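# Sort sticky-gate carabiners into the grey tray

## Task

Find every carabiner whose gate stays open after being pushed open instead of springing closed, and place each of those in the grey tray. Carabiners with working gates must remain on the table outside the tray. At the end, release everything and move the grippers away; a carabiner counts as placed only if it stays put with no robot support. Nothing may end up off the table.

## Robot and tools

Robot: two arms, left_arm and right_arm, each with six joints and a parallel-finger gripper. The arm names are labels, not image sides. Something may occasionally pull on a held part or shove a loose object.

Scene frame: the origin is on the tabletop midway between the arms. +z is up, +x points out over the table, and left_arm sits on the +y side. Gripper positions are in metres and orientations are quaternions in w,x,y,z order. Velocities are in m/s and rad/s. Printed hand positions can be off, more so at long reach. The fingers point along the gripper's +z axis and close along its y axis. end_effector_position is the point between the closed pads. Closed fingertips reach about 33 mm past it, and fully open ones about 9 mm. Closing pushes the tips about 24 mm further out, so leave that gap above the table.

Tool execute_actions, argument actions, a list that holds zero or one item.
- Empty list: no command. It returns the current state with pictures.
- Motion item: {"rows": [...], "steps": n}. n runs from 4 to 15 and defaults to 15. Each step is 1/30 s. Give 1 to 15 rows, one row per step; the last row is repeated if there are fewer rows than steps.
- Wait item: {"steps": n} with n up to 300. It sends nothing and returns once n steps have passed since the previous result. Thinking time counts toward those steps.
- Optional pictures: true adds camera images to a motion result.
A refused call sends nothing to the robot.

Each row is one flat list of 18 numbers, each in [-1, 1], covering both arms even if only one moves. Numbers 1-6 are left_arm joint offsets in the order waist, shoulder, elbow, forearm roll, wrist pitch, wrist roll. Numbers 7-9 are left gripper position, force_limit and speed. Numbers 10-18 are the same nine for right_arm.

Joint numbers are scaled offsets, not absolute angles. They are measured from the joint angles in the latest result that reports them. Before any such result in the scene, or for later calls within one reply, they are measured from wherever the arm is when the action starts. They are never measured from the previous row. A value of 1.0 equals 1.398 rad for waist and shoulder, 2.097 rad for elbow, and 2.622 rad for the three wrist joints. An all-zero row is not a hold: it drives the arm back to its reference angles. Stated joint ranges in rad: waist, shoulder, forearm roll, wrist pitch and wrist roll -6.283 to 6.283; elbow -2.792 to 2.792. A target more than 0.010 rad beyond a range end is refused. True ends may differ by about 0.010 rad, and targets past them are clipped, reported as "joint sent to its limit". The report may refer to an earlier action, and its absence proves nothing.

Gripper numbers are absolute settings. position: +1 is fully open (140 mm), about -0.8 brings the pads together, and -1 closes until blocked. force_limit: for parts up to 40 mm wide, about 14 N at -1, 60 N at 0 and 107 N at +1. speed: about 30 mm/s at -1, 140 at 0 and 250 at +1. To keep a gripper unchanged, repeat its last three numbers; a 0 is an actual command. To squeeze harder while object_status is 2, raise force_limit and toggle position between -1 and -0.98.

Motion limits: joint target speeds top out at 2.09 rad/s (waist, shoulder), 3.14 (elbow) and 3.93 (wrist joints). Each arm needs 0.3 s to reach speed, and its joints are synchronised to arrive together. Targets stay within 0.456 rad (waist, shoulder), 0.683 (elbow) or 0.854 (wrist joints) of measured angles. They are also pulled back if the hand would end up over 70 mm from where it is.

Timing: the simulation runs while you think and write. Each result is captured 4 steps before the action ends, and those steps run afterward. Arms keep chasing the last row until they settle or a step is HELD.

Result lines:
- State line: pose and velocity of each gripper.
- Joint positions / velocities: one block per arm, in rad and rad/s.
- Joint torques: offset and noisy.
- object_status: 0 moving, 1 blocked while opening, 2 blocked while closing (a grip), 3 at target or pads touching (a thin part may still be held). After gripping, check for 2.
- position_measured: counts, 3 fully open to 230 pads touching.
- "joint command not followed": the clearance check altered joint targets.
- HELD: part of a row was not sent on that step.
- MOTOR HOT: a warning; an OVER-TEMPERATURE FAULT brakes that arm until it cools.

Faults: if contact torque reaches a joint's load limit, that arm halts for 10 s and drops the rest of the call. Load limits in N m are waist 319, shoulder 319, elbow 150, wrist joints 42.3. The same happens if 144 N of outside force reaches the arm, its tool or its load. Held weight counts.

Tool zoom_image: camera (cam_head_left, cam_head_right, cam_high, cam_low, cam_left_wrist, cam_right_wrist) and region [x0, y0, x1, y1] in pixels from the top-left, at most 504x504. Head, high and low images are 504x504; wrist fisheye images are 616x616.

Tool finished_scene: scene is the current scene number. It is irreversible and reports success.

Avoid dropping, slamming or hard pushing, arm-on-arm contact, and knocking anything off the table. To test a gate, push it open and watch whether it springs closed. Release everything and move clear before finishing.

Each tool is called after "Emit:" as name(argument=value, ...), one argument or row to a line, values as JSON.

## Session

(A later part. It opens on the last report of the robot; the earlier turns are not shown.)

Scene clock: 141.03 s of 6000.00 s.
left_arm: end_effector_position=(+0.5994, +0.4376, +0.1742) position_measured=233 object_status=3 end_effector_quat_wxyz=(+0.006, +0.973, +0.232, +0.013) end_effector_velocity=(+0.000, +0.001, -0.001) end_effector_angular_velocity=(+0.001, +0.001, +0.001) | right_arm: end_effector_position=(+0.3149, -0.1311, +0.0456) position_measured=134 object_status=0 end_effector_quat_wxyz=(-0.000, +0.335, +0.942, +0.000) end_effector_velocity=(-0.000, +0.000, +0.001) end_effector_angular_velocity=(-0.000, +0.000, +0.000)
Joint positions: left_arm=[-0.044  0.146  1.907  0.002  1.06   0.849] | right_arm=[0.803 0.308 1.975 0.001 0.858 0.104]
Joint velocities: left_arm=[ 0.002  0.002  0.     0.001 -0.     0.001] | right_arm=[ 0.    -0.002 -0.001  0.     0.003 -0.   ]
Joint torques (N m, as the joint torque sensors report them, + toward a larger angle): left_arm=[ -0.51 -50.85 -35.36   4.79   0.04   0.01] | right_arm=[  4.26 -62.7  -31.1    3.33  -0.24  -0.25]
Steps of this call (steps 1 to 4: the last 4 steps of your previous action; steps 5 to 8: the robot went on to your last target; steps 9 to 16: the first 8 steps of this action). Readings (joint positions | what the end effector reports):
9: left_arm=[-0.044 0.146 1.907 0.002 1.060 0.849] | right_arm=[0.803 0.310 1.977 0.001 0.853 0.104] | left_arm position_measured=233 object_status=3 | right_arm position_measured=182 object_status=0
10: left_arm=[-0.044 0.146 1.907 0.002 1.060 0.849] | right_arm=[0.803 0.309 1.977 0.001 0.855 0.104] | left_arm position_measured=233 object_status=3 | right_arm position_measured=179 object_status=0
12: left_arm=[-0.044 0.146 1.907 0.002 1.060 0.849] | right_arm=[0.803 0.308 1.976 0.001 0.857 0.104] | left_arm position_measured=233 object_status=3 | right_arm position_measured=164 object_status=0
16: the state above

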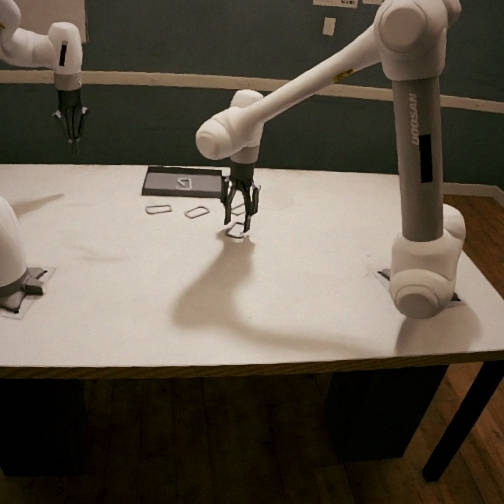

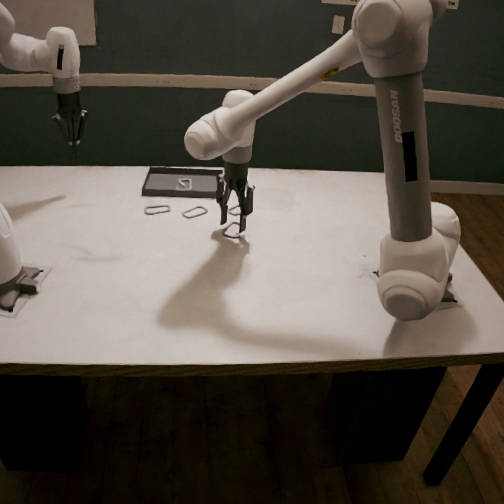

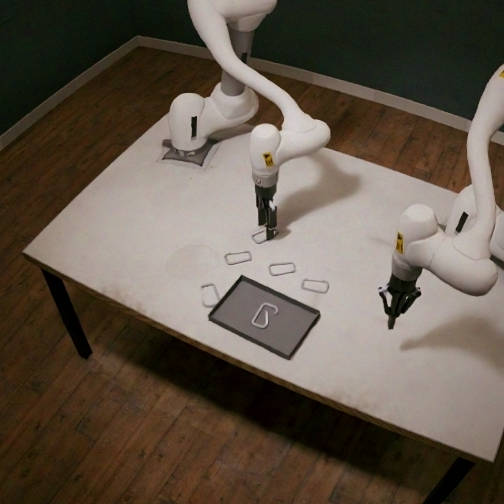

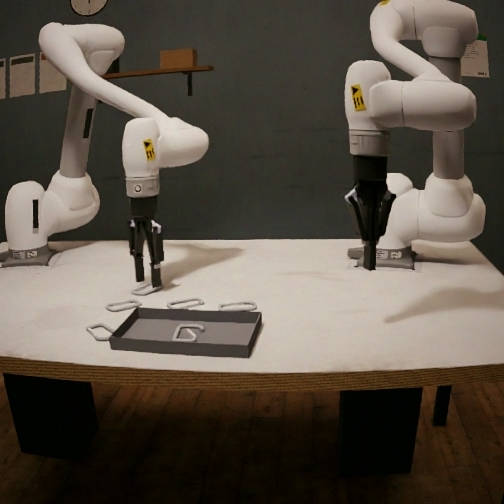

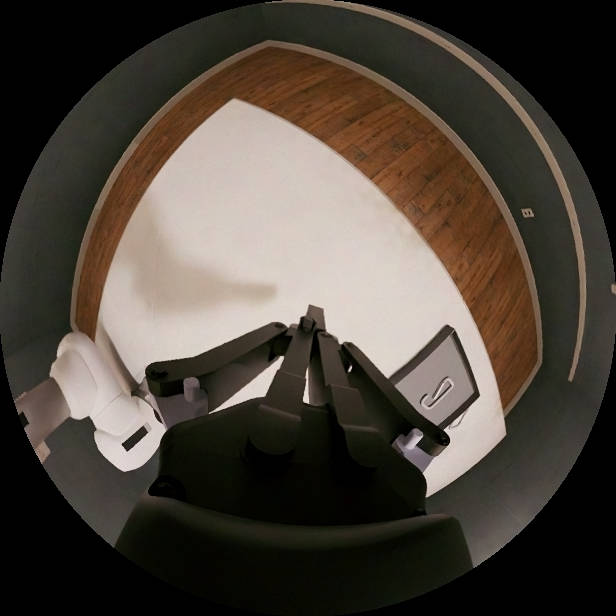

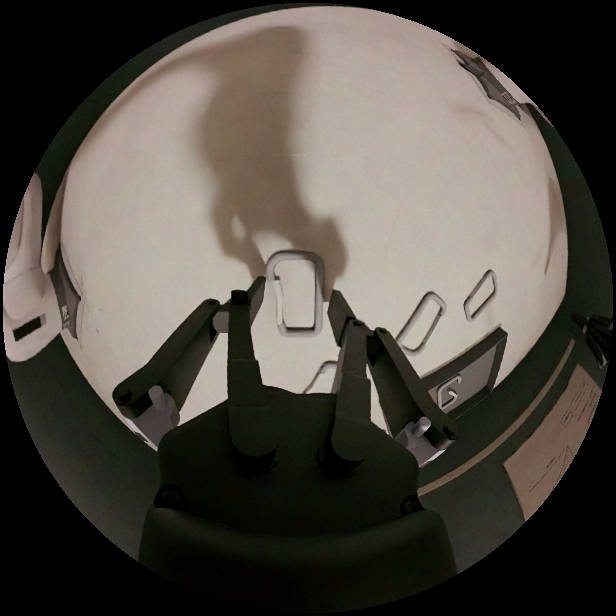

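Emit:
execute_actions(
  actions=[],
)

Emit:
zoom_image(
  camera="cam_right_wrist",
  region=[200, 200, 400, 400],
)

Scene clock: 141.23 s of 6000.00 s.
left_arm: end_effector_position=(+0.5994, +0.4376, +0.1742) position_measured=233 object_status=3 end_effector_quat_wxyz=(+0.006, +0.973, +0.232, +0.013) end_effector_velocity=(-0.000, -0.000, -0.001) end_effector_angular_velocity=(+0.000, +0.001, -0.001) | right_arm: end_effector_position=(+0.3149, -0.1311, +0.0457) position_measured=91 object_status=0 end_effector_quat_wxyz=(-0.000, +0.335, +0.942, +0.000) end_effector_velocity=(-0.000, -0.000, -0.001) end_effector_angular_velocity=(-0.001, +0.001, -0.001)
Joint positions: left_arm=[-0.044  0.146  1.907  0.002  1.06   0.849] | right_arm=[0.803 0.308 1.975 0.001 0.859 0.104]
Joint velocities: left_arm=[-0.     0.001  0.    -0.     0.     0.001] | right_arm=[-0.     0.001 -0.     0.     0.     0.   ]
Joint torques (N m, as the joint torque sensors report them, + toward a larger angle): left_arm=[ -0.54 -50.24 -35.57   4.73   0.16   0.01] | right_arm=[  2.24 -62.98 -29.93   3.52  -0.16  -0.1 ]
Kept back: nothing.
Steps of this call (steps 1 to 4: the last 4 steps of your previous action; steps 5 to 6: the robot went on to your last target). Readings (joint positions | what the end effector reports):
1: left_arm=[-0.044 0.146 1.907 0.002 1.060 0.849] | right_arm=[0.803 0.308 1.975 0.001 0.858 0.104] | left_arm position_measured=233 object_status=3 | right_arm position_measured=126 object_status=0
2: left_arm=[-0.044 0.146 1.907 0.002 1.060 0.849] | right_arm=[0.803 0.308 1.975 0.001 0.858 0.104] | left_arm position_measured=233 object_status=3 | right_arm position_measured=119 object_status=0
4: left_arm=[-0.044 0.146 1.907 0.002 1.060 0.849] | right_arm=[0.803 0.308 1.975 0.001 0.858 0.104] | left_arm position_measured=233 object_status=3 | right_arm position_measured=103 object_status=0
6: the state above

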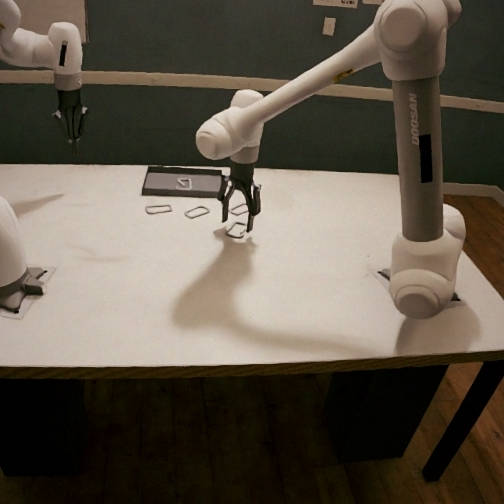

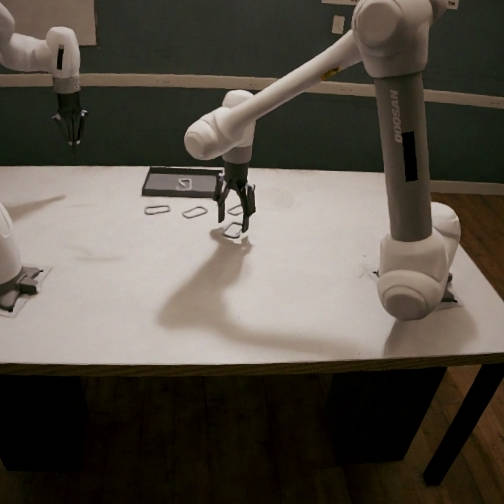

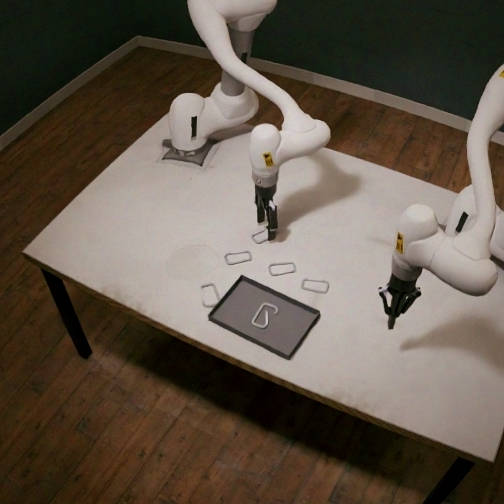

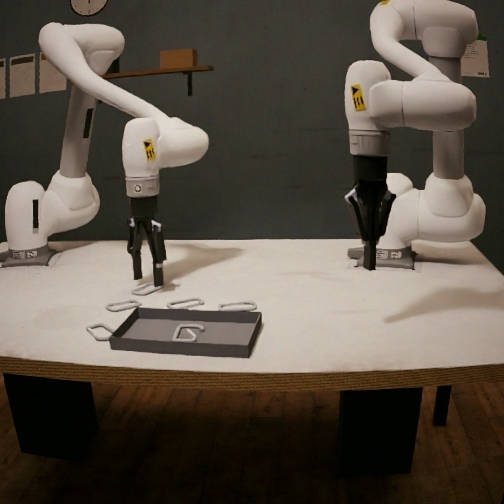

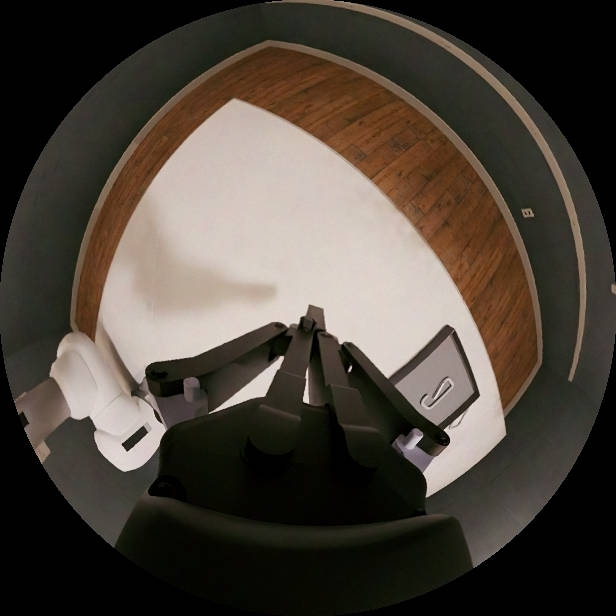

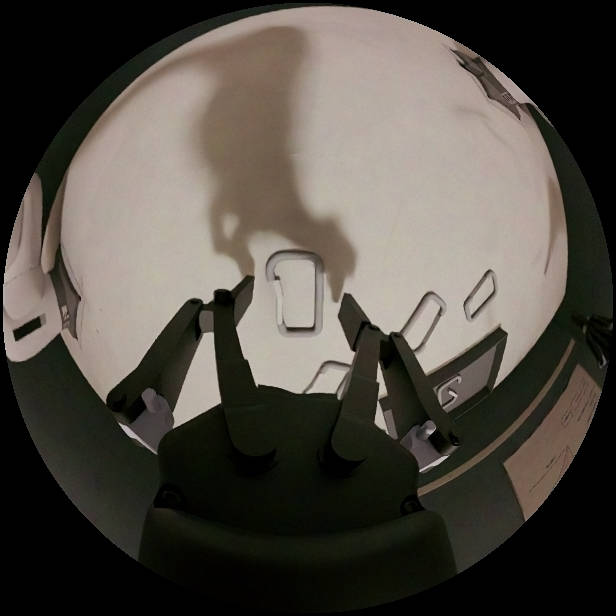

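Region (200, 200, 400, 400) of cam_right_wrist's 616x616 image, scaled by 2.520, with more detail than that image has.

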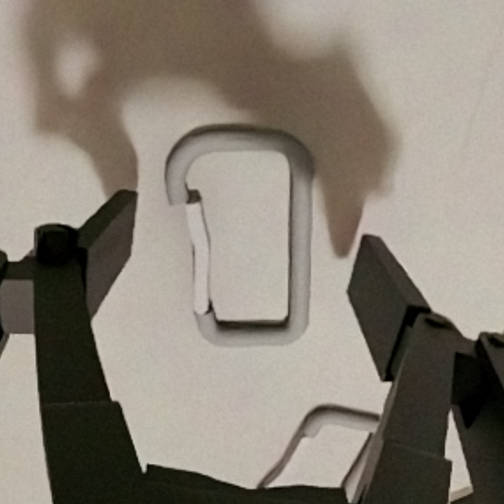

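Emit:
execute_actions(
  actions=[
    {"rows":[[0,0,0,0,0,0,-1,0,0,0.0232,-0.0047,0.0048,0,-0.0013,0.0124,0.3,0,0],[0,0,0,0,0,0,-1,0,0,0.0232,-0.0047,0.0048,0,-0.0013,0.0124,0.3,0,0],[0,0,0,0,0,0,-1,0,0,0.0232,-0.0047,0.0048,0,-0.0013,0.0124,0.3,0,0],[0,0,0,0,0,0,-1,0,0,0.0232,-0.0047,0.0048,0,-0.0013,0.0124,0.3,0,0],[0,0,0,0,0,0,-1,0,0,0.0232,-0.002,0.0062,0,-0.004,0.0124,0.3,0,0],[0,0,0,0,0,0,-1,0,0,0.0232,-0.002,0.0062,0,-0.004,0.0124,0.3,0,0],[0,0,0,0,0,0,-1,0,0,0.0232,-0.002,0.0062,0,-0.004,0.0124,0.3,0,0],[0,0,0,0,0,0,-1,0,0,0.0232,-0.002,0.0062,0,-0.004,0.0124,-1,0,0]],"steps":15},
  ],
)

Emit:
execute_actions(
  actions=[
    {"rows":[[0,0,0,0,0,0,-1,0,0,0,0,0,0,0,0,-1,0,0]],"steps":8},
  ],
  pictures=true,
)

Emit:
zoom_image(
  camera="cam_right_wrist",
  region=[200, 200, 400, 400],
)

Scene clock: 142.10 s of 6000.00 s.
left_arm: end_effector_position=(+0.5994, +0.4376, +0.1742) position_measured=233 object_status=3 end_effector_quat_wxyz=(+0.006, +0.973, +0.232, +0.013) end_effector_velocity=(-0.000, -0.001, +0.001) end_effector_angular_velocity=(-0.000, -0.002, -0.002) | right_arm: end_effector_position=(+0.2951, -0.1261, +0.0423) position_measured=109 object_status=0 end_effector_quat_wxyz=(-0.000, +0.335, +0.942, +0.001) end_effector_velocity=(-0.003, +0.000, -0.005) end_effector_angular_velocity=(-0.002, +0.001, -0.000)
Joint positions: left_arm=[-0.044  0.146  1.907  0.002  1.06   0.849] | right_arm=[0.835 0.304 1.988 0.001 0.849 0.136]
Joint velocities: left_arm=[-0.001 -0.002  0.     0.    -0.     0.001] | right_arm=[ 0.005  0.004  0.005 -0.    -0.008  0.005]
Joint torques (N m, as the joint torque sensors report them, + toward a larger angle): left_arm=[ -0.15 -50.1  -35.1    4.79   0.03  -0.04] | right_arm=[  3.51 -62.78 -30.19   3.61  -0.37  -0.25]
Steps of this call (steps 1 to 15: the robot went on to your last target; steps 16 to 26: the first 11 steps of this action). Readings (joint positions | what the end effector reports):
16: left_arm=[-0.044 0.146 1.907 0.002 1.060 0.849] | right_arm=[0.803 0.307 1.975 0.001 0.859 0.104] | left_arm position_measured=233 object_status=3 | right_arm position_measured=91 object_status=3
17: left_arm=[-0.044 0.146 1.907 0.002 1.060 0.849] | right_arm=[0.805 0.307 1.976 0.001 0.859 0.107] | left_arm position_measured=233 object_status=3 | right_arm position_measured=91 object_status=3
19: left_arm=[-0.044 0.146 1.907 0.002 1.060 0.849] | right_arm=[0.822 0.303 1.981 0.001 0.857 0.124] | left_arm position_measured=233 object_status=3 | right_arm position_measured=91 object_status=3
23: left_arm=[-0.044 0.146 1.907 0.002 1.060 0.849] | right_arm=[0.833 0.303 1.987 0.001 0.850 0.135] | left_arm position_measured=233 object_status=3 | right_arm position_measured=91 object_status=0
26: the state above

Scene clock: 142.37 s of 6000.00 s.
left_arm: end_effector_position=(+0.5994, +0.4376, +0.1742) position_measured=233 object_status=3 end_effector_quat_wxyz=(+0.006, +0.973, +0.232, +0.013) end_effector_velocity=(+0.000, +0.001, +0.000) end_effector_angular_velocity=(-0.000, -0.001, +0.002) | right_arm: end_effector_position=(+0.2949, -0.1261, +0.0420) position_measured=169 object_status=0 end_effector_quat_wxyz=(-0.000, +0.335, +0.942, +0.000) end_effector_velocity=(-0.000, -0.000, -0.000) end_effector_angular_velocity=(-0.001, +0.001, -0.001)
Joint positions: left_arm=[-0.044  0.146  1.907  0.002  1.06   0.849] | right_arm=[0.835 0.305 1.988 0.001 0.848 0.136]
Joint velocities: left_arm=[ 0.001 -0.001  0.     0.    -0.    -0.001] | right_arm=[-0.     0.001  0.     0.001  0.     0.   ]
Joint torques (N m, as the joint torque sensors report them, + toward a larger angle): left_arm=[  0.06 -50.3  -35.2    4.66   0.1    0.01] | right_arm=[  4.14 -62.98 -28.89   3.59  -0.15  -0.27]
Steps of this call (steps 1 to 4: the last 4 steps of your previous action; steps 5 to 8: the first 4 steps of this action, its rows measured from where the robot was after step 4). Readings (joint positions | what the end effector reports):
4: left_arm=[-0.044 0.146 1.907 0.002 1.060 0.849] | right_arm=[0.835 0.305 1.988 0.001 0.848 0.136] | left_arm position_measured=233 object_status=3 | right_arm position_measured=139 object_status=0
5: left_arm=[-0.044 0.146 1.907 0.002 1.060 0.849] | right_arm=[0.835 0.305 1.988 0.001 0.848 0.136] | left_arm position_measured=233 object_status=3 | right_arm position_measured=147 object_status=0
6: left_arm=[-0.044 0.146 1.907 0.002 1.060 0.849] | right_arm=[0.835 0.305 1.988 0.001 0.848 0.136] | left_arm position_measured=233 object_status=3 | right_arm position_measured=154 object_status=0
8: the state above

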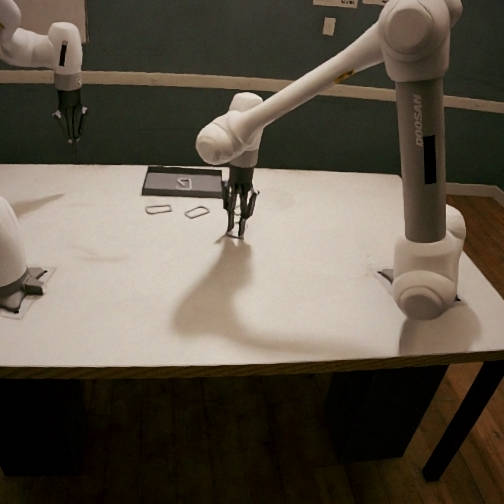

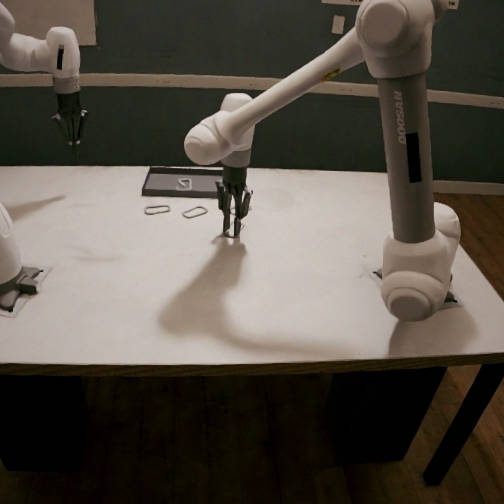

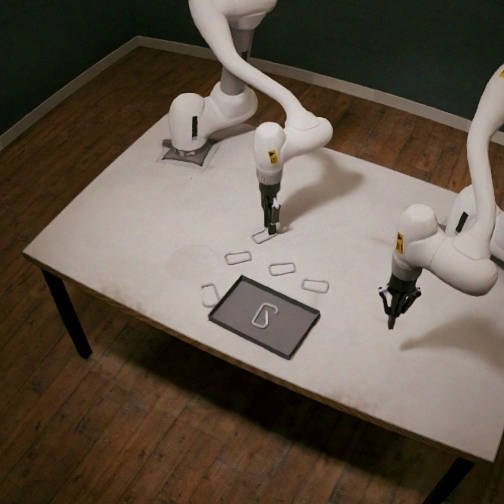

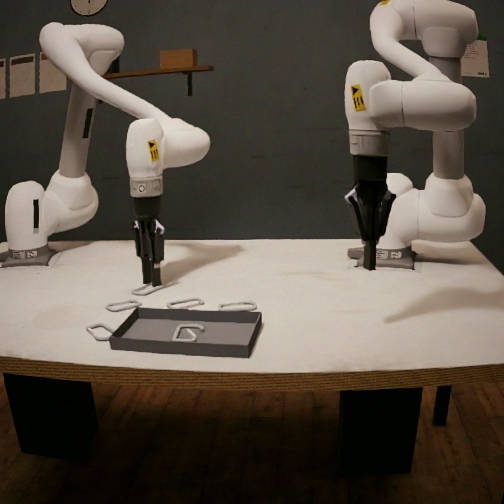

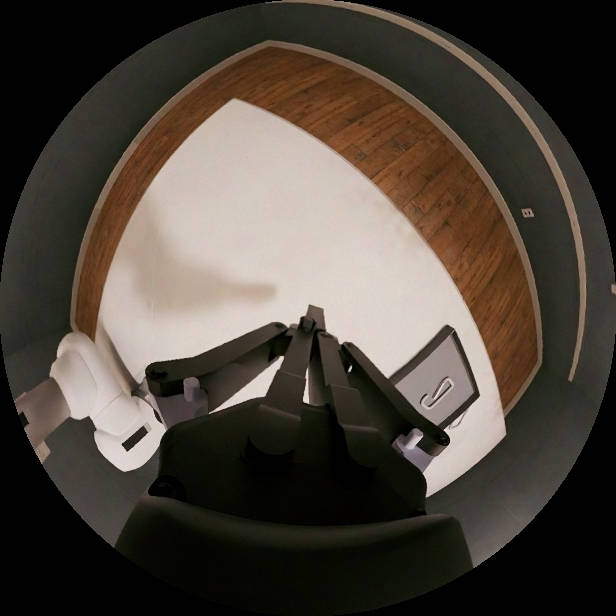

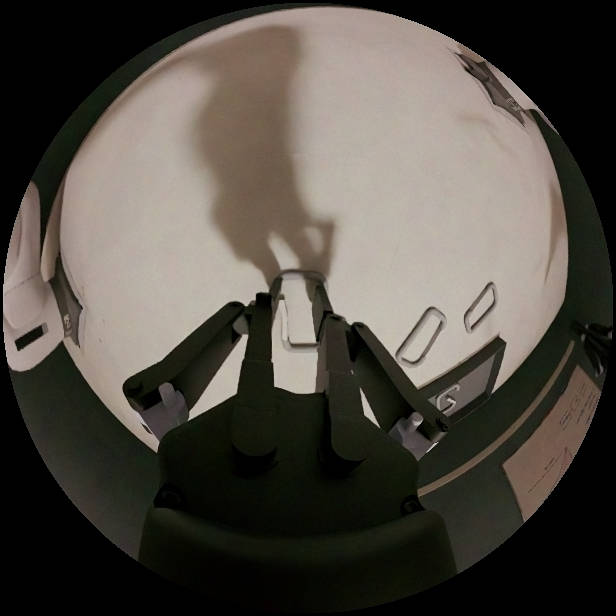

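Region (200, 200, 400, 400) of cam_right_wrist's 616x616 image, scaled by 2.520, with more detail than that image has.

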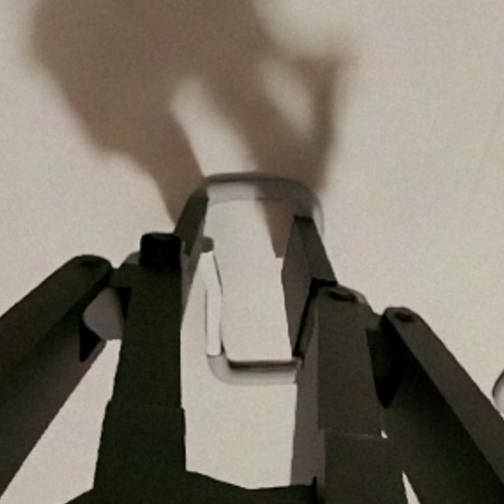

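Emit:
execute_actions(
  actions=[
    {"rows":[[0,0,0,0,0,0,-1,0,0,0,-0.005,-0.0025,0,0.005,0,0.3,0,0]],"steps":10},
  ],
  pictures=true,
)

Emit:
zoom_image(
  camera="cam_right_wrist",
  region=[200, 200, 400, 400],
)

Scene clock: 142.70 s of 6000.00 s.
left_arm: end_effector_position=(+0.5994, +0.4376, +0.1742) position_measured=233 object_status=3 end_effector_quat_wxyz=(+0.006, +0.973, +0.232, +0.013) end_effector_velocity=(+0.000, +0.001, -0.000) end_effector_angular_velocity=(+0.000, +0.001, +0.001) | right_arm: end_effector_position=(+0.2949, -0.1261, +0.0476) position_measured=174 object_status=0 end_effector_quat_wxyz=(-0.000, +0.335, +0.942, -0.000) end_effector_velocity=(+0.000, -0.000, +0.010) end_effector_angular_velocity=(-0.002, +0.001, -0.001)
Joint positions: left_arm=[-0.044  0.146  1.907  0.002  1.06   0.849] | right_arm=[0.835 0.299 1.984 0.001 0.86  0.136]
Joint velocities: left_arm=[ 0.001  0.001 -0.    -0.    -0.     0.   ] | right_arm=[-0.    -0.011 -0.008  0.     0.021  0.   ]
Joint torques (N m, as the joint torque sensors report them, + toward a larger angle): left_arm=[ -1.24 -51.   -35.42   4.71   0.01   0.06] | right_arm=[  3.15 -61.87 -29.     3.36  -0.57  -0.34]
Steps of this call (steps 1 to 4: the last 4 steps of your previous action; steps 5 to 10: the first 6 steps of this action). Readings (joint positions | what the end effector reports):
5: left_arm=[-0.044 0.146 1.907 0.002 1.060 0.849] | right_arm=[0.835 0.305 1.988 0.001 0.848 0.136] | left_arm position_measured=233 object_status=3 | right_arm position_measured=207 object_status=0
6: left_arm=[-0.044 0.146 1.907 0.002 1.060 0.849] | right_arm=[0.835 0.303 1.987 0.001 0.851 0.136] | left_arm position_measured=233 object_status=3 | right_arm position_measured=208 object_status=0
8: left_arm=[-0.044 0.146 1.907 0.002 1.060 0.849] | right_arm=[0.835 0.300 1.984 0.001 0.857 0.136] | left_arm position_measured=233 object_status=3 | right_arm position_measured=190 object_status=0
10: the state above

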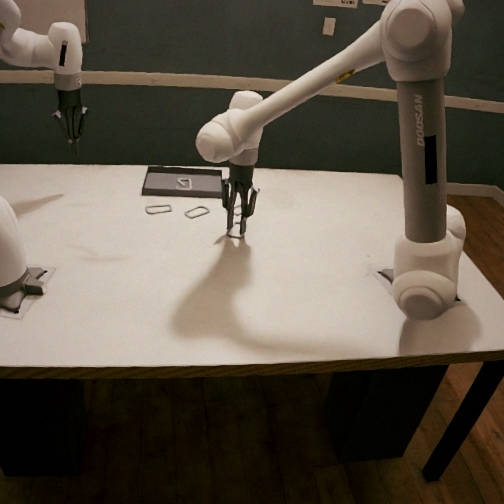

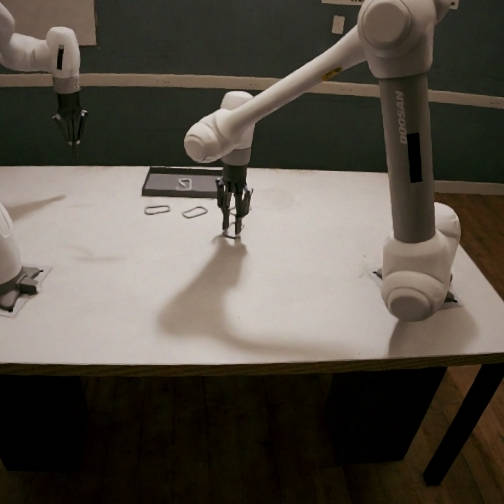

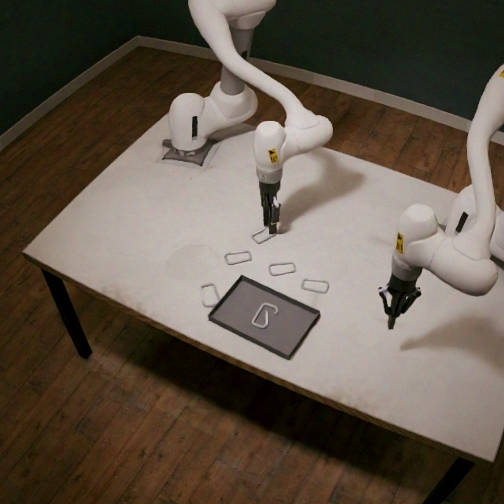

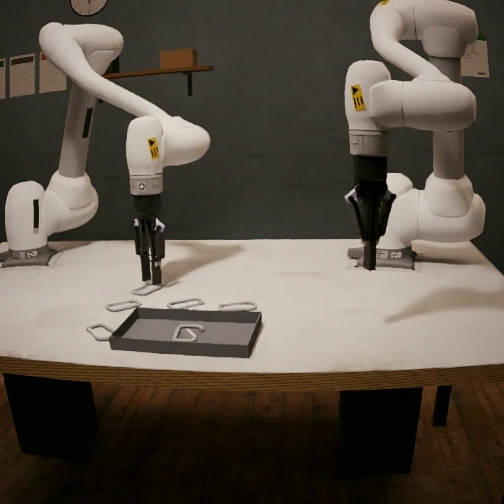

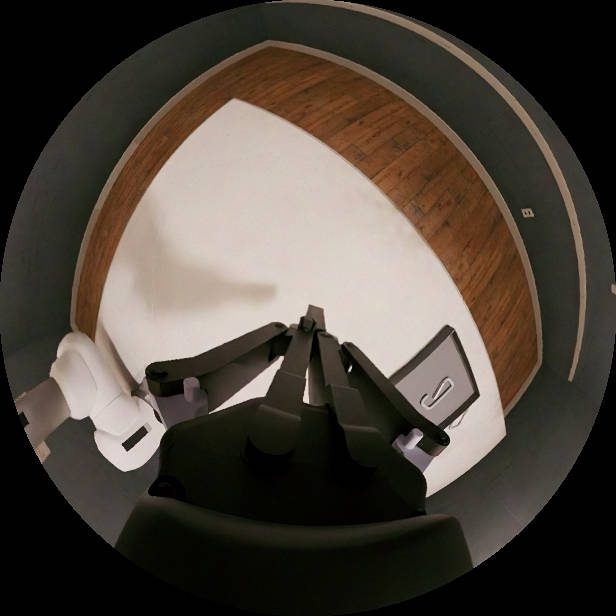

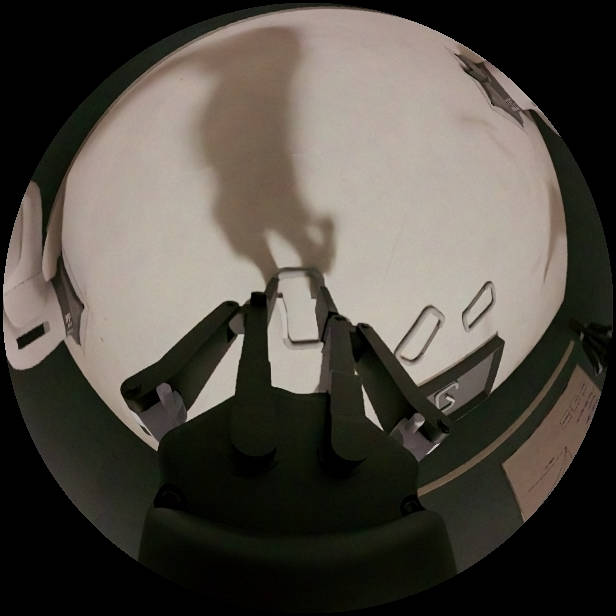

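Region (200, 200, 400, 400) of cam_right_wrist's 616x616 image, scaled by 2.520, with more detail than that image has.

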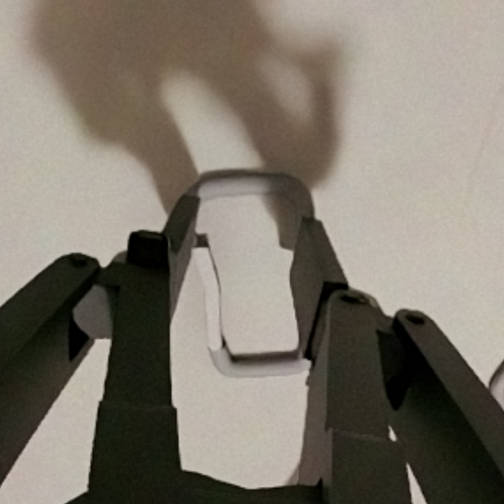

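Emit:
execute_actions(
  actions=[
    {"rows":[[0,0,0,0,0,0,-1,0,0,0,0,0,0,0,0,0.3,0,0],[0,0,0,0,0,0,-1,0,0,0,0,0,0,0,0,0.3,0,0],[0,0,0,0,0,0,-1,0,0,0,0,0,0,0,0,0.3,0,0],[0,0,0,0,0,0,-1,0,0,0,0,0,0,0,0,0.3,0,0],[0,0,0,0,0,0,-1,0,0,0,0.006,0.003,0,-0.006,0,0.3,0,0],[0,0,0,0,0,0,-1,0,0,0,0.006,0.003,0,-0.006,0,0.3,0,0],[0,0,0,0,0,0,-1,0,0,0,0.006,0.003,0,-0.006,0,0.3,0,0],[0,0,0,0,0,0,-1,0,0,0,0.006,0.003,0,-0.006,0,0.3,0,0],[0,0,0,0,0,0,-1,0,0,0,0.006,0.003,0,-0.006,0,0.3,0,0],[0,0,0,0,0,0,-1,0,0,0,0.006,0.003,0,-0.006,0,-0.3,0,0]],"steps":15},
  ],
)

Emit:
execute_actions(
  actions=[
    {"rows":[[0,0,0,0,0,0,-1,0,0,0,0,0,0,0,0,-0.3,0,0]],"steps":12},
  ],
)

Scene clock: 143.30 s of 6000.00 s.
left_arm: end_effector_position=(+0.5994, +0.4376, +0.1742) position_measured=233 object_status=3 end_effector_quat_wxyz=(+0.006, +0.973, +0.232, +0.013) end_effector_velocity=(+0.000, +0.001, +0.001) end_effector_angular_velocity=(-0.000, -0.001, +0.000) | right_arm: end_effector_position=(+0.2948, -0.1261, +0.0404) position_measured=94 object_status=0 end_effector_quat_wxyz=(-0.000, +0.335, +0.942, +0.000) end_effector_velocity=(+0.000, +0.000, -0.007) end_effector_angular_velocity=(+0.002, -0.001, +0.000)
Joint positions: left_arm=[-0.044  0.146  1.907  0.002  1.06   0.849] | right_arm=[0.835 0.306 1.989 0.001 0.845 0.136]
Joint velocities: left_arm=[ 0.001 -0.001  0.     0.    -0.     0.001] | right_arm=[-0.     0.008  0.006  0.    -0.016 -0.   ]
Joint torques (N m, as the joint torque sensors report them, + toward a larger angle): left_arm=[ -0.3  -50.09 -35.2    4.76   0.11   0.04] | right_arm=[  3.73 -62.5  -30.16   3.5    0.12  -0.48]
Steps of this call (steps 1 to 4: the last 4 steps of your previous action; steps 5 to 7: the robot went on to your last target; steps 8 to 18: the first 11 steps of this action). Readings (joint positions | what the end effector reports):
8: left_arm=[-0.044 0.146 1.907 0.002 1.060 0.849] | right_arm=[0.835 0.298 1.983 0.001 0.861 0.136] | left_arm position_measured=233 object_status=3 | right_arm position_measured=114 object_status=0
9: left_arm=[-0.044 0.146 1.907 0.002 1.060 0.849] | right_arm=[0.835 0.298 1.983 0.001 0.861 0.136] | left_arm position_measured=233 object_status=3 | right_arm position_measured=106 object_status=0
11: left_arm=[-0.044 0.146 1.907 0.002 1.060 0.849] | right_arm=[0.835 0.298 1.983 0.001 0.860 0.136] | left_arm position_measured=233 object_status=3 | right_arm position_measured=93 object_status=0
15: left_arm=[-0.044 0.146 1.907 0.002 1.060 0.849] | right_arm=[0.835 0.304 1.988 0.001 0.849 0.136] | left_arm position_measured=233 object_status=3 | right_arm position_measured=91 object_status=0
18: the state above

Scene clock: 143.70 s of 6000.00 s.
left_arm: end_effector_position=(+0.5994, +0.4376, +0.1742) position_measured=233 object_status=3 end_effector_quat_wxyz=(+0.006, +0.973, +0.232, +0.013) end_effector_velocity=(+0.000, +0.000, -0.000) end_effector_angular_velocity=(-0.000, +0.001, +0.001) | right_arm: end_effector_position=(+0.2950, -0.1259, +0.0402) position_measured=167 object_status=0 end_effector_quat_wxyz=(-0.000, +0.335, +0.942, +0.001) end_effector_velocity=(-0.000, -0.001, +0.000) end_effector_angular_velocity=(-0.000, +0.000, -0.000)
Joint positions: left_arm=[-0.044  0.146  1.907  0.002  1.06   0.849] | right_arm=[0.835 0.307 1.989 0.001 0.844 0.136]
Joint velocities: left_arm=[ 0.     0.001 -0.    -0.    -0.    -0.   ] | right_arm=[-0.    -0.001  0.001  0.     0.     0.   ]
Joint torques (N m, as the joint torque sensors report them, + toward a larger angle): left_arm=[  0.42 -50.6  -35.09   4.64   0.02   0.07] | right_arm=[ 1.86 -8.24 -5.65  2.96 -6.64 -0.32]
Steps of this call (steps 1 to 4: the last 4 steps of your previous action; steps 5 to 12: the first 8 steps of this action, its rows measured from where the robot was after step 4). Readings (joint positions | what the end effector reports):
4: left_arm=[-0.044 0.146 1.907 0.002 1.060 0.849] | right_arm=[0.835 0.307 1.990 0.001 0.844 0.136] | left_arm position_measured=233 object_status=3 | right_arm position_measured=124 object_status=0
5: left_arm=[-0.044 0.146 1.907 0.002 1.060 0.849] | right_arm=[0.835 0.307 1.990 0.001 0.844 0.136] | left_arm position_measured=233 object_status=3 | right_arm position_measured=132 object_status=0
6: left_arm=[-0.044 0.146 1.907 0.002 1.060 0.849] | right_arm=[0.835 0.307 1.990 0.001 0.844 0.136] | left_arm position_measured=233 object_status=3 | right_arm position_measured=139 object_status=0
8: left_arm=[-0.044 0.146 1.907 0.002 1.060 0.849] | right_arm=[0.835 0.307 1.990 0.001 0.844 0.136] | left_arm position_measured=233 object_status=3 | right_arm position_measured=154 object_status=0
12: the state above

Emit:
execute_actions(
  actions=[
    {"rows":[[0,-0,0,0,0,0,-1,0,0,0,-0.002,-0.001,0,0.002,0,0.3,0,0],[0,0,0,0,0,0,-1,0,0,0,-0.002,-0.001,0,0.002,0,0.3,0,0],[0,0,0,0,0,0,-1,0,0,0,-0.002,-0.001,0,0.002,0,0.3,0,0],[0,0,0,0,0,0,-1,0,0,0,-0.002,-0.001,0,0.002,0,0.3,0,0],[0,0,0,0,0,0,-1,0,0,0,-0.002,-0.001,0,0.002,0,0.3,0,0],[0,0,0,0,0,0,-1,0,0,0,-0.002,-0.001,0,0.002,0,0.3,0,0],[0,0,0,0,0,0,-1,0,0,0,-0.002,-0.001,0,0.002,0,0.3,0,0],[0,0,0,0,0,0,-1,0,0,0,0.002,0.001,0,-0.002,0,0.3,0,0]],"steps":15},
  ],
  pictures=true,
)

Emit:
zoom_image(
  camera="cam_right_wrist",
  region=[200, 200, 400, 400],
)

Emit:
zoom_image(
  camera="cam_low",
  region=[100, 250, 200, 310],
)

Scene clock: 144.37 s of 6000.00 s.
left_arm: end_effector_position=(+0.5994, +0.4376, +0.1742) position_measured=233 object_status=3 end_effector_quat_wxyz=(+0.006, +0.973, +0.232, +0.013) end_effector_velocity=(-0.000, -0.000, +0.000) end_effector_angular_velocity=(-0.001, -0.000, +0.001) | right_arm: end_effector_position=(+0.2950, -0.1259, +0.0392) position_measured=96 object_status=0 end_effector_quat_wxyz=(-0.000, +0.335, +0.942, +0.001) end_effector_velocity=(+0.000, +0.001, -0.022) end_effector_angular_velocity=(+0.004, -0.003, +0.001)
Joint positions: left_arm=[-0.044  0.146  1.907  0.002  1.06   0.849] | right_arm=[0.835 0.308 1.99  0.001 0.842 0.136]
Joint velocities: left_arm=[-0.    -0.001  0.    -0.001  0.    -0.   ] | right_arm=[ 0.     0.024  0.017 -0.    -0.047 -0.001]
Joint torques (N m, as the joint torque sensors report them, + toward a larger angle): left_arm=[ -0.04 -50.65 -35.56   4.75   0.07  -0.1 ] | right_arm=[  3.55 -66.79 -33.27   3.41  -0.62  -0.41]
Steps of this call (steps 1 to 4: the last 4 steps of your previous action; steps 5 to 9: the robot went on to your last target; steps 10 to 20: the first 11 steps of this action). Readings (joint positions | what the end effector reports):
10: left_arm=[-0.044 0.146 1.907 0.002 1.060 0.849] | right_arm=[0.835 0.307 1.990 0.001 0.844 0.136] | left_arm position_measured=233 object_status=3 | right_arm position_measured=167 object_status=0
11: left_arm=[-0.044 0.146 1.907 0.002 1.060 0.849] | right_arm=[0.835 0.306 1.990 0.001 0.845 0.136] | left_arm position_measured=233 object_status=3 | right_arm position_measured=164 object_status=0
13: left_arm=[-0.044 0.146 1.907 0.002 1.060 0.849] | right_arm=[0.835 0.306 1.989 0.001 0.848 0.136] | left_arm position_measured=233 object_status=3 | right_arm position_measured=149 object_status=0
17: left_arm=[-0.044 0.146 1.907 0.002 1.060 0.849] | right_arm=[0.835 0.304 1.988 0.001 0.849 0.136] | left_arm position_measured=233 object_status=3 | right_arm position_measured=119 object_status=0
20: the state above

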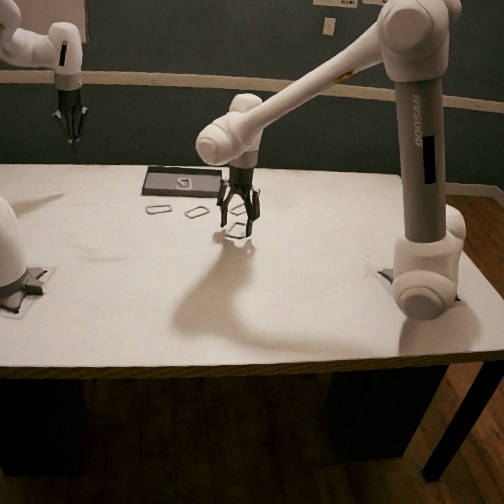

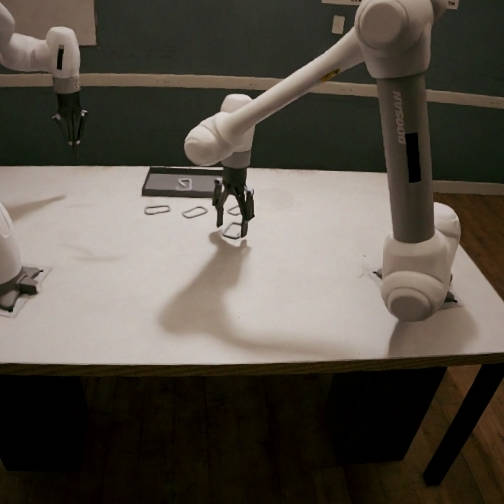

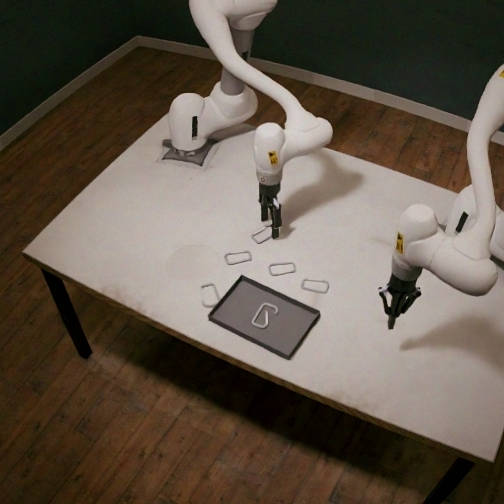

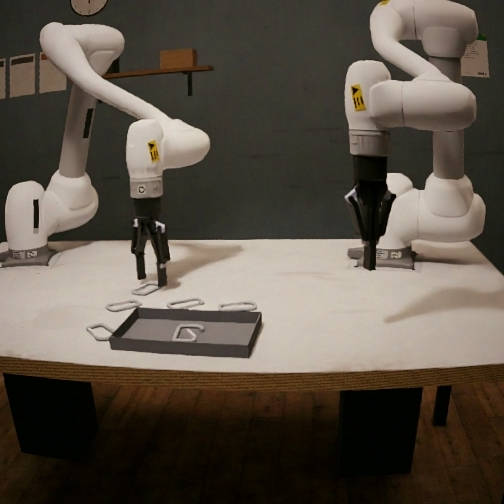

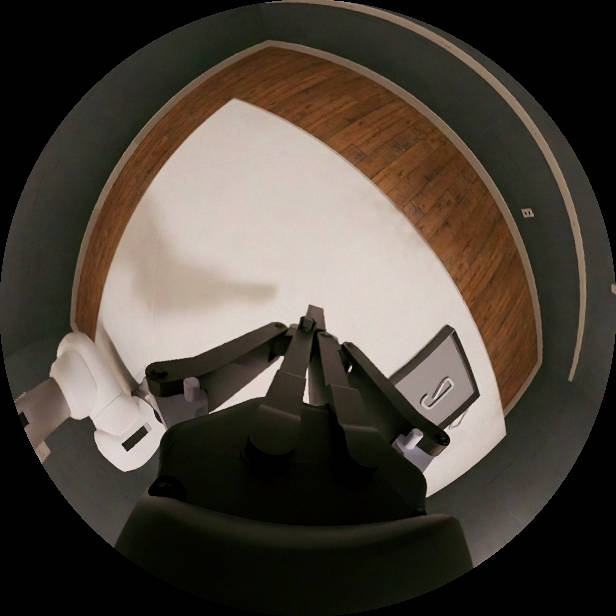

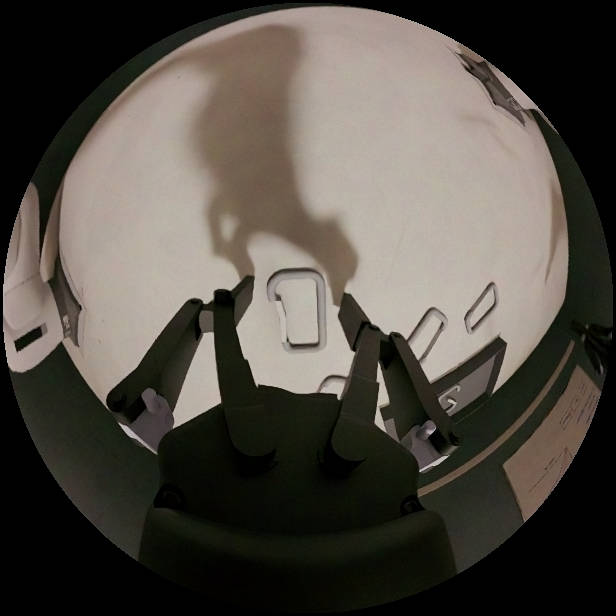

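Region (200, 200, 400, 400) of cam_right_wrist's 616x616 image, scaled by 2.520, with more detail than that image has.

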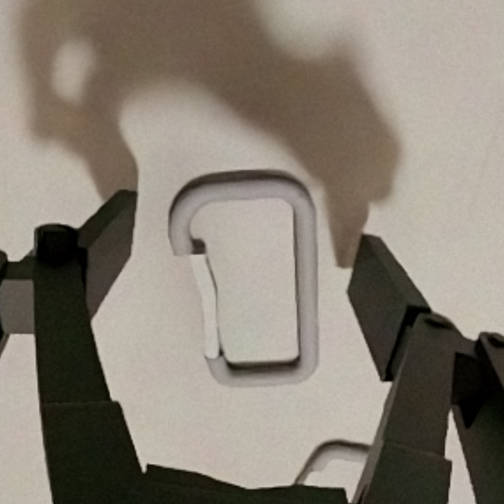

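Region (100, 250, 200, 310) of cam_low's 504x504 image, scaled by 5.040, with more detail than that image has; it fills the top 302 rows of this view, and the rest is white.

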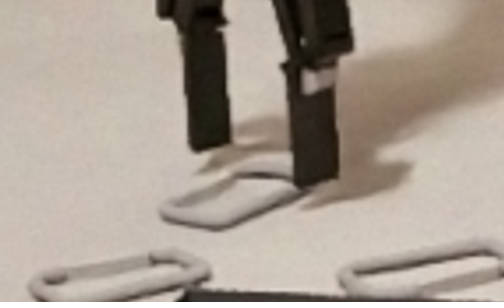

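Emit:
execute_actions(
  actions=[
    {"rows":[[0,0,0,0,0,0,-1,0,0,0,0.002,0.001,0,-0.002,0,0.3,0,0],[0,0,0,0,0,0,-1,0,0,0,0.002,0.001,0,-0.002,0,0.3,0,0],[0,0,0,0,0,0,-1,0,0,0,0.002,0.001,0,-0.002,0,0.3,0,0],[0,0,0,0,0,0,-1,0,0,0,0.002,0.001,0,-0.002,0,-0.3,0,0]],"steps":15},
  ],
)

Emit:
execute_actions(
  actions=[
    {"rows":[[0,0,0,0,0,0,-1,0,0,0,0,0,0,0,0,-0.3,0,0]],"steps":6},
  ],
)

Scene clock: 145.00 s of 6000.00 s.
left_arm: end_effector_position=(+0.5994, +0.4376, +0.1742) position_measured=233 object_status=3 end_effector_quat_wxyz=(+0.006, +0.973, +0.232, +0.013) end_effector_velocity=(+0.000, +0.002, +0.000) end_effector_angular_velocity=(+0.000, -0.001, +0.003) | right_arm: end_effector_position=(+0.2949, -0.1260, +0.0367) position_measured=139 object_status=0 end_effector_quat_wxyz=(-0.000, +0.335, +0.942, +0.001) end_effector_velocity=(+0.000, -0.000, +0.000) end_effector_angular_velocity=(+0.001, +0.000, -0.002)
Joint positions: left_arm=[-0.044  0.146  1.907  0.002  1.06   0.849] | right_arm=[0.835 0.31  1.992 0.001 0.837 0.136]
Joint velocities: left_arm=[ 0.003 -0.001  0.     0.    -0.    -0.   ] | right_arm=[-0.001 -0.001  0.     0.001 -0.     0.001]
Joint torques (N m, as the joint torque sensors report them, + toward a larger angle): left_arm=[  0.52 -50.05 -34.98   4.74   0.03   0.05] | right_arm=[  2.66 -40.12 -17.91   3.18  -2.54  -0.23]
Steps of this call (steps 1 to 4: the last 4 steps of your previous action; steps 5 to 8: the robot went on to your last target; steps 9 to 19: the first 11 steps of this action). Readings (joint positions | what the end effector reports):
9: left_arm=[-0.044 0.146 1.907 0.002 1.060 0.849] | right_arm=[0.835 0.310 1.992 0.001 0.839 0.136] | left_arm position_measured=233 object_status=3 | right_arm position_measured=91 object_status=3
10: left_arm=[-0.044 0.146 1.907 0.002 1.060 0.849] | right_arm=[0.835 0.310 1.992 0.001 0.838 0.136] | left_arm position_measured=233 object_status=3 | right_arm position_measured=91 object_status=3
12: left_arm=[-0.044 0.146 1.907 0.002 1.060 0.849] | right_arm=[0.835 0.310 1.992 0.001 0.837 0.136] | left_arm position_measured=233 object_status=3 | right_arm position_measured=91 object_status=0
16: left_arm=[-0.044 0.146 1.907 0.002 1.060 0.849] | right_arm=[0.835 0.310 1.992 0.001 0.837 0.136] | left_arm position_measured=233 object_status=3 | right_arm position_measured=116 object_status=0
19: the state above

Scene clock: 145.20 s of 6000.00 s.
left_arm: end_effector_position=(+0.5994, +0.4376, +0.1742) position_measured=233 object_status=3 end_effector_quat_wxyz=(+0.006, +0.973, +0.232, +0.013) end_effector_velocity=(-0.000, -0.000, +0.000) end_effector_angular_velocity=(-0.000, -0.001, +0.000) | right_arm: end_effector_position=(+0.2949, -0.1260, +0.0367) position_measured=141 object_status=2 end_effector_quat_wxyz=(-0.000, +0.335, +0.942, +0.001) end_effector_velocity=(-0.000, +0.000, +0.001) end_effector_angular_velocity=(+0.002, -0.001, +0.000)
Joint positions: left_arm=[-0.044  0.146  1.907  0.002  1.06   0.849] | right_arm=[0.835 0.31  1.992 0.001 0.837 0.136]
Joint velocities: left_arm=[-0.    -0.001 -0.    -0.    -0.    -0.   ] | right_arm=[ 0.    -0.002  0.     0.    -0.    -0.   ]
Joint torques (N m, as the joint torque sensors report them, + toward a larger angle): left_arm=[ -0.01 -50.61 -35.38   4.62   0.06  -0.01] | right_arm=[  2.71 -37.96 -17.21   3.32  -2.76  -0.2 ]
Steps of this call (steps 1 to 4: the last 4 steps of your previous action; steps 5 to 6: the first 2 steps of this action, its rows measured from where the robot was after step 4). Readings (joint positions | what the end effector reports):
4: left_arm=[-0.044 0.146 1.907 0.002 1.060 0.849] | right_arm=[0.835 0.310 1.992 0.001 0.837 0.136] | left_arm position_measured=233 object_status=3 | right_arm position_measured=141 object_status=0
5: left_arm=[-0.044 0.146 1.907 0.002 1.060 0.849] | right_arm=[0.835 0.310 1.992 0.001 0.837 0.136] | left_arm position_measured=233 object_status=3 | right_arm position_measured=141 object_status=0
6: the state above


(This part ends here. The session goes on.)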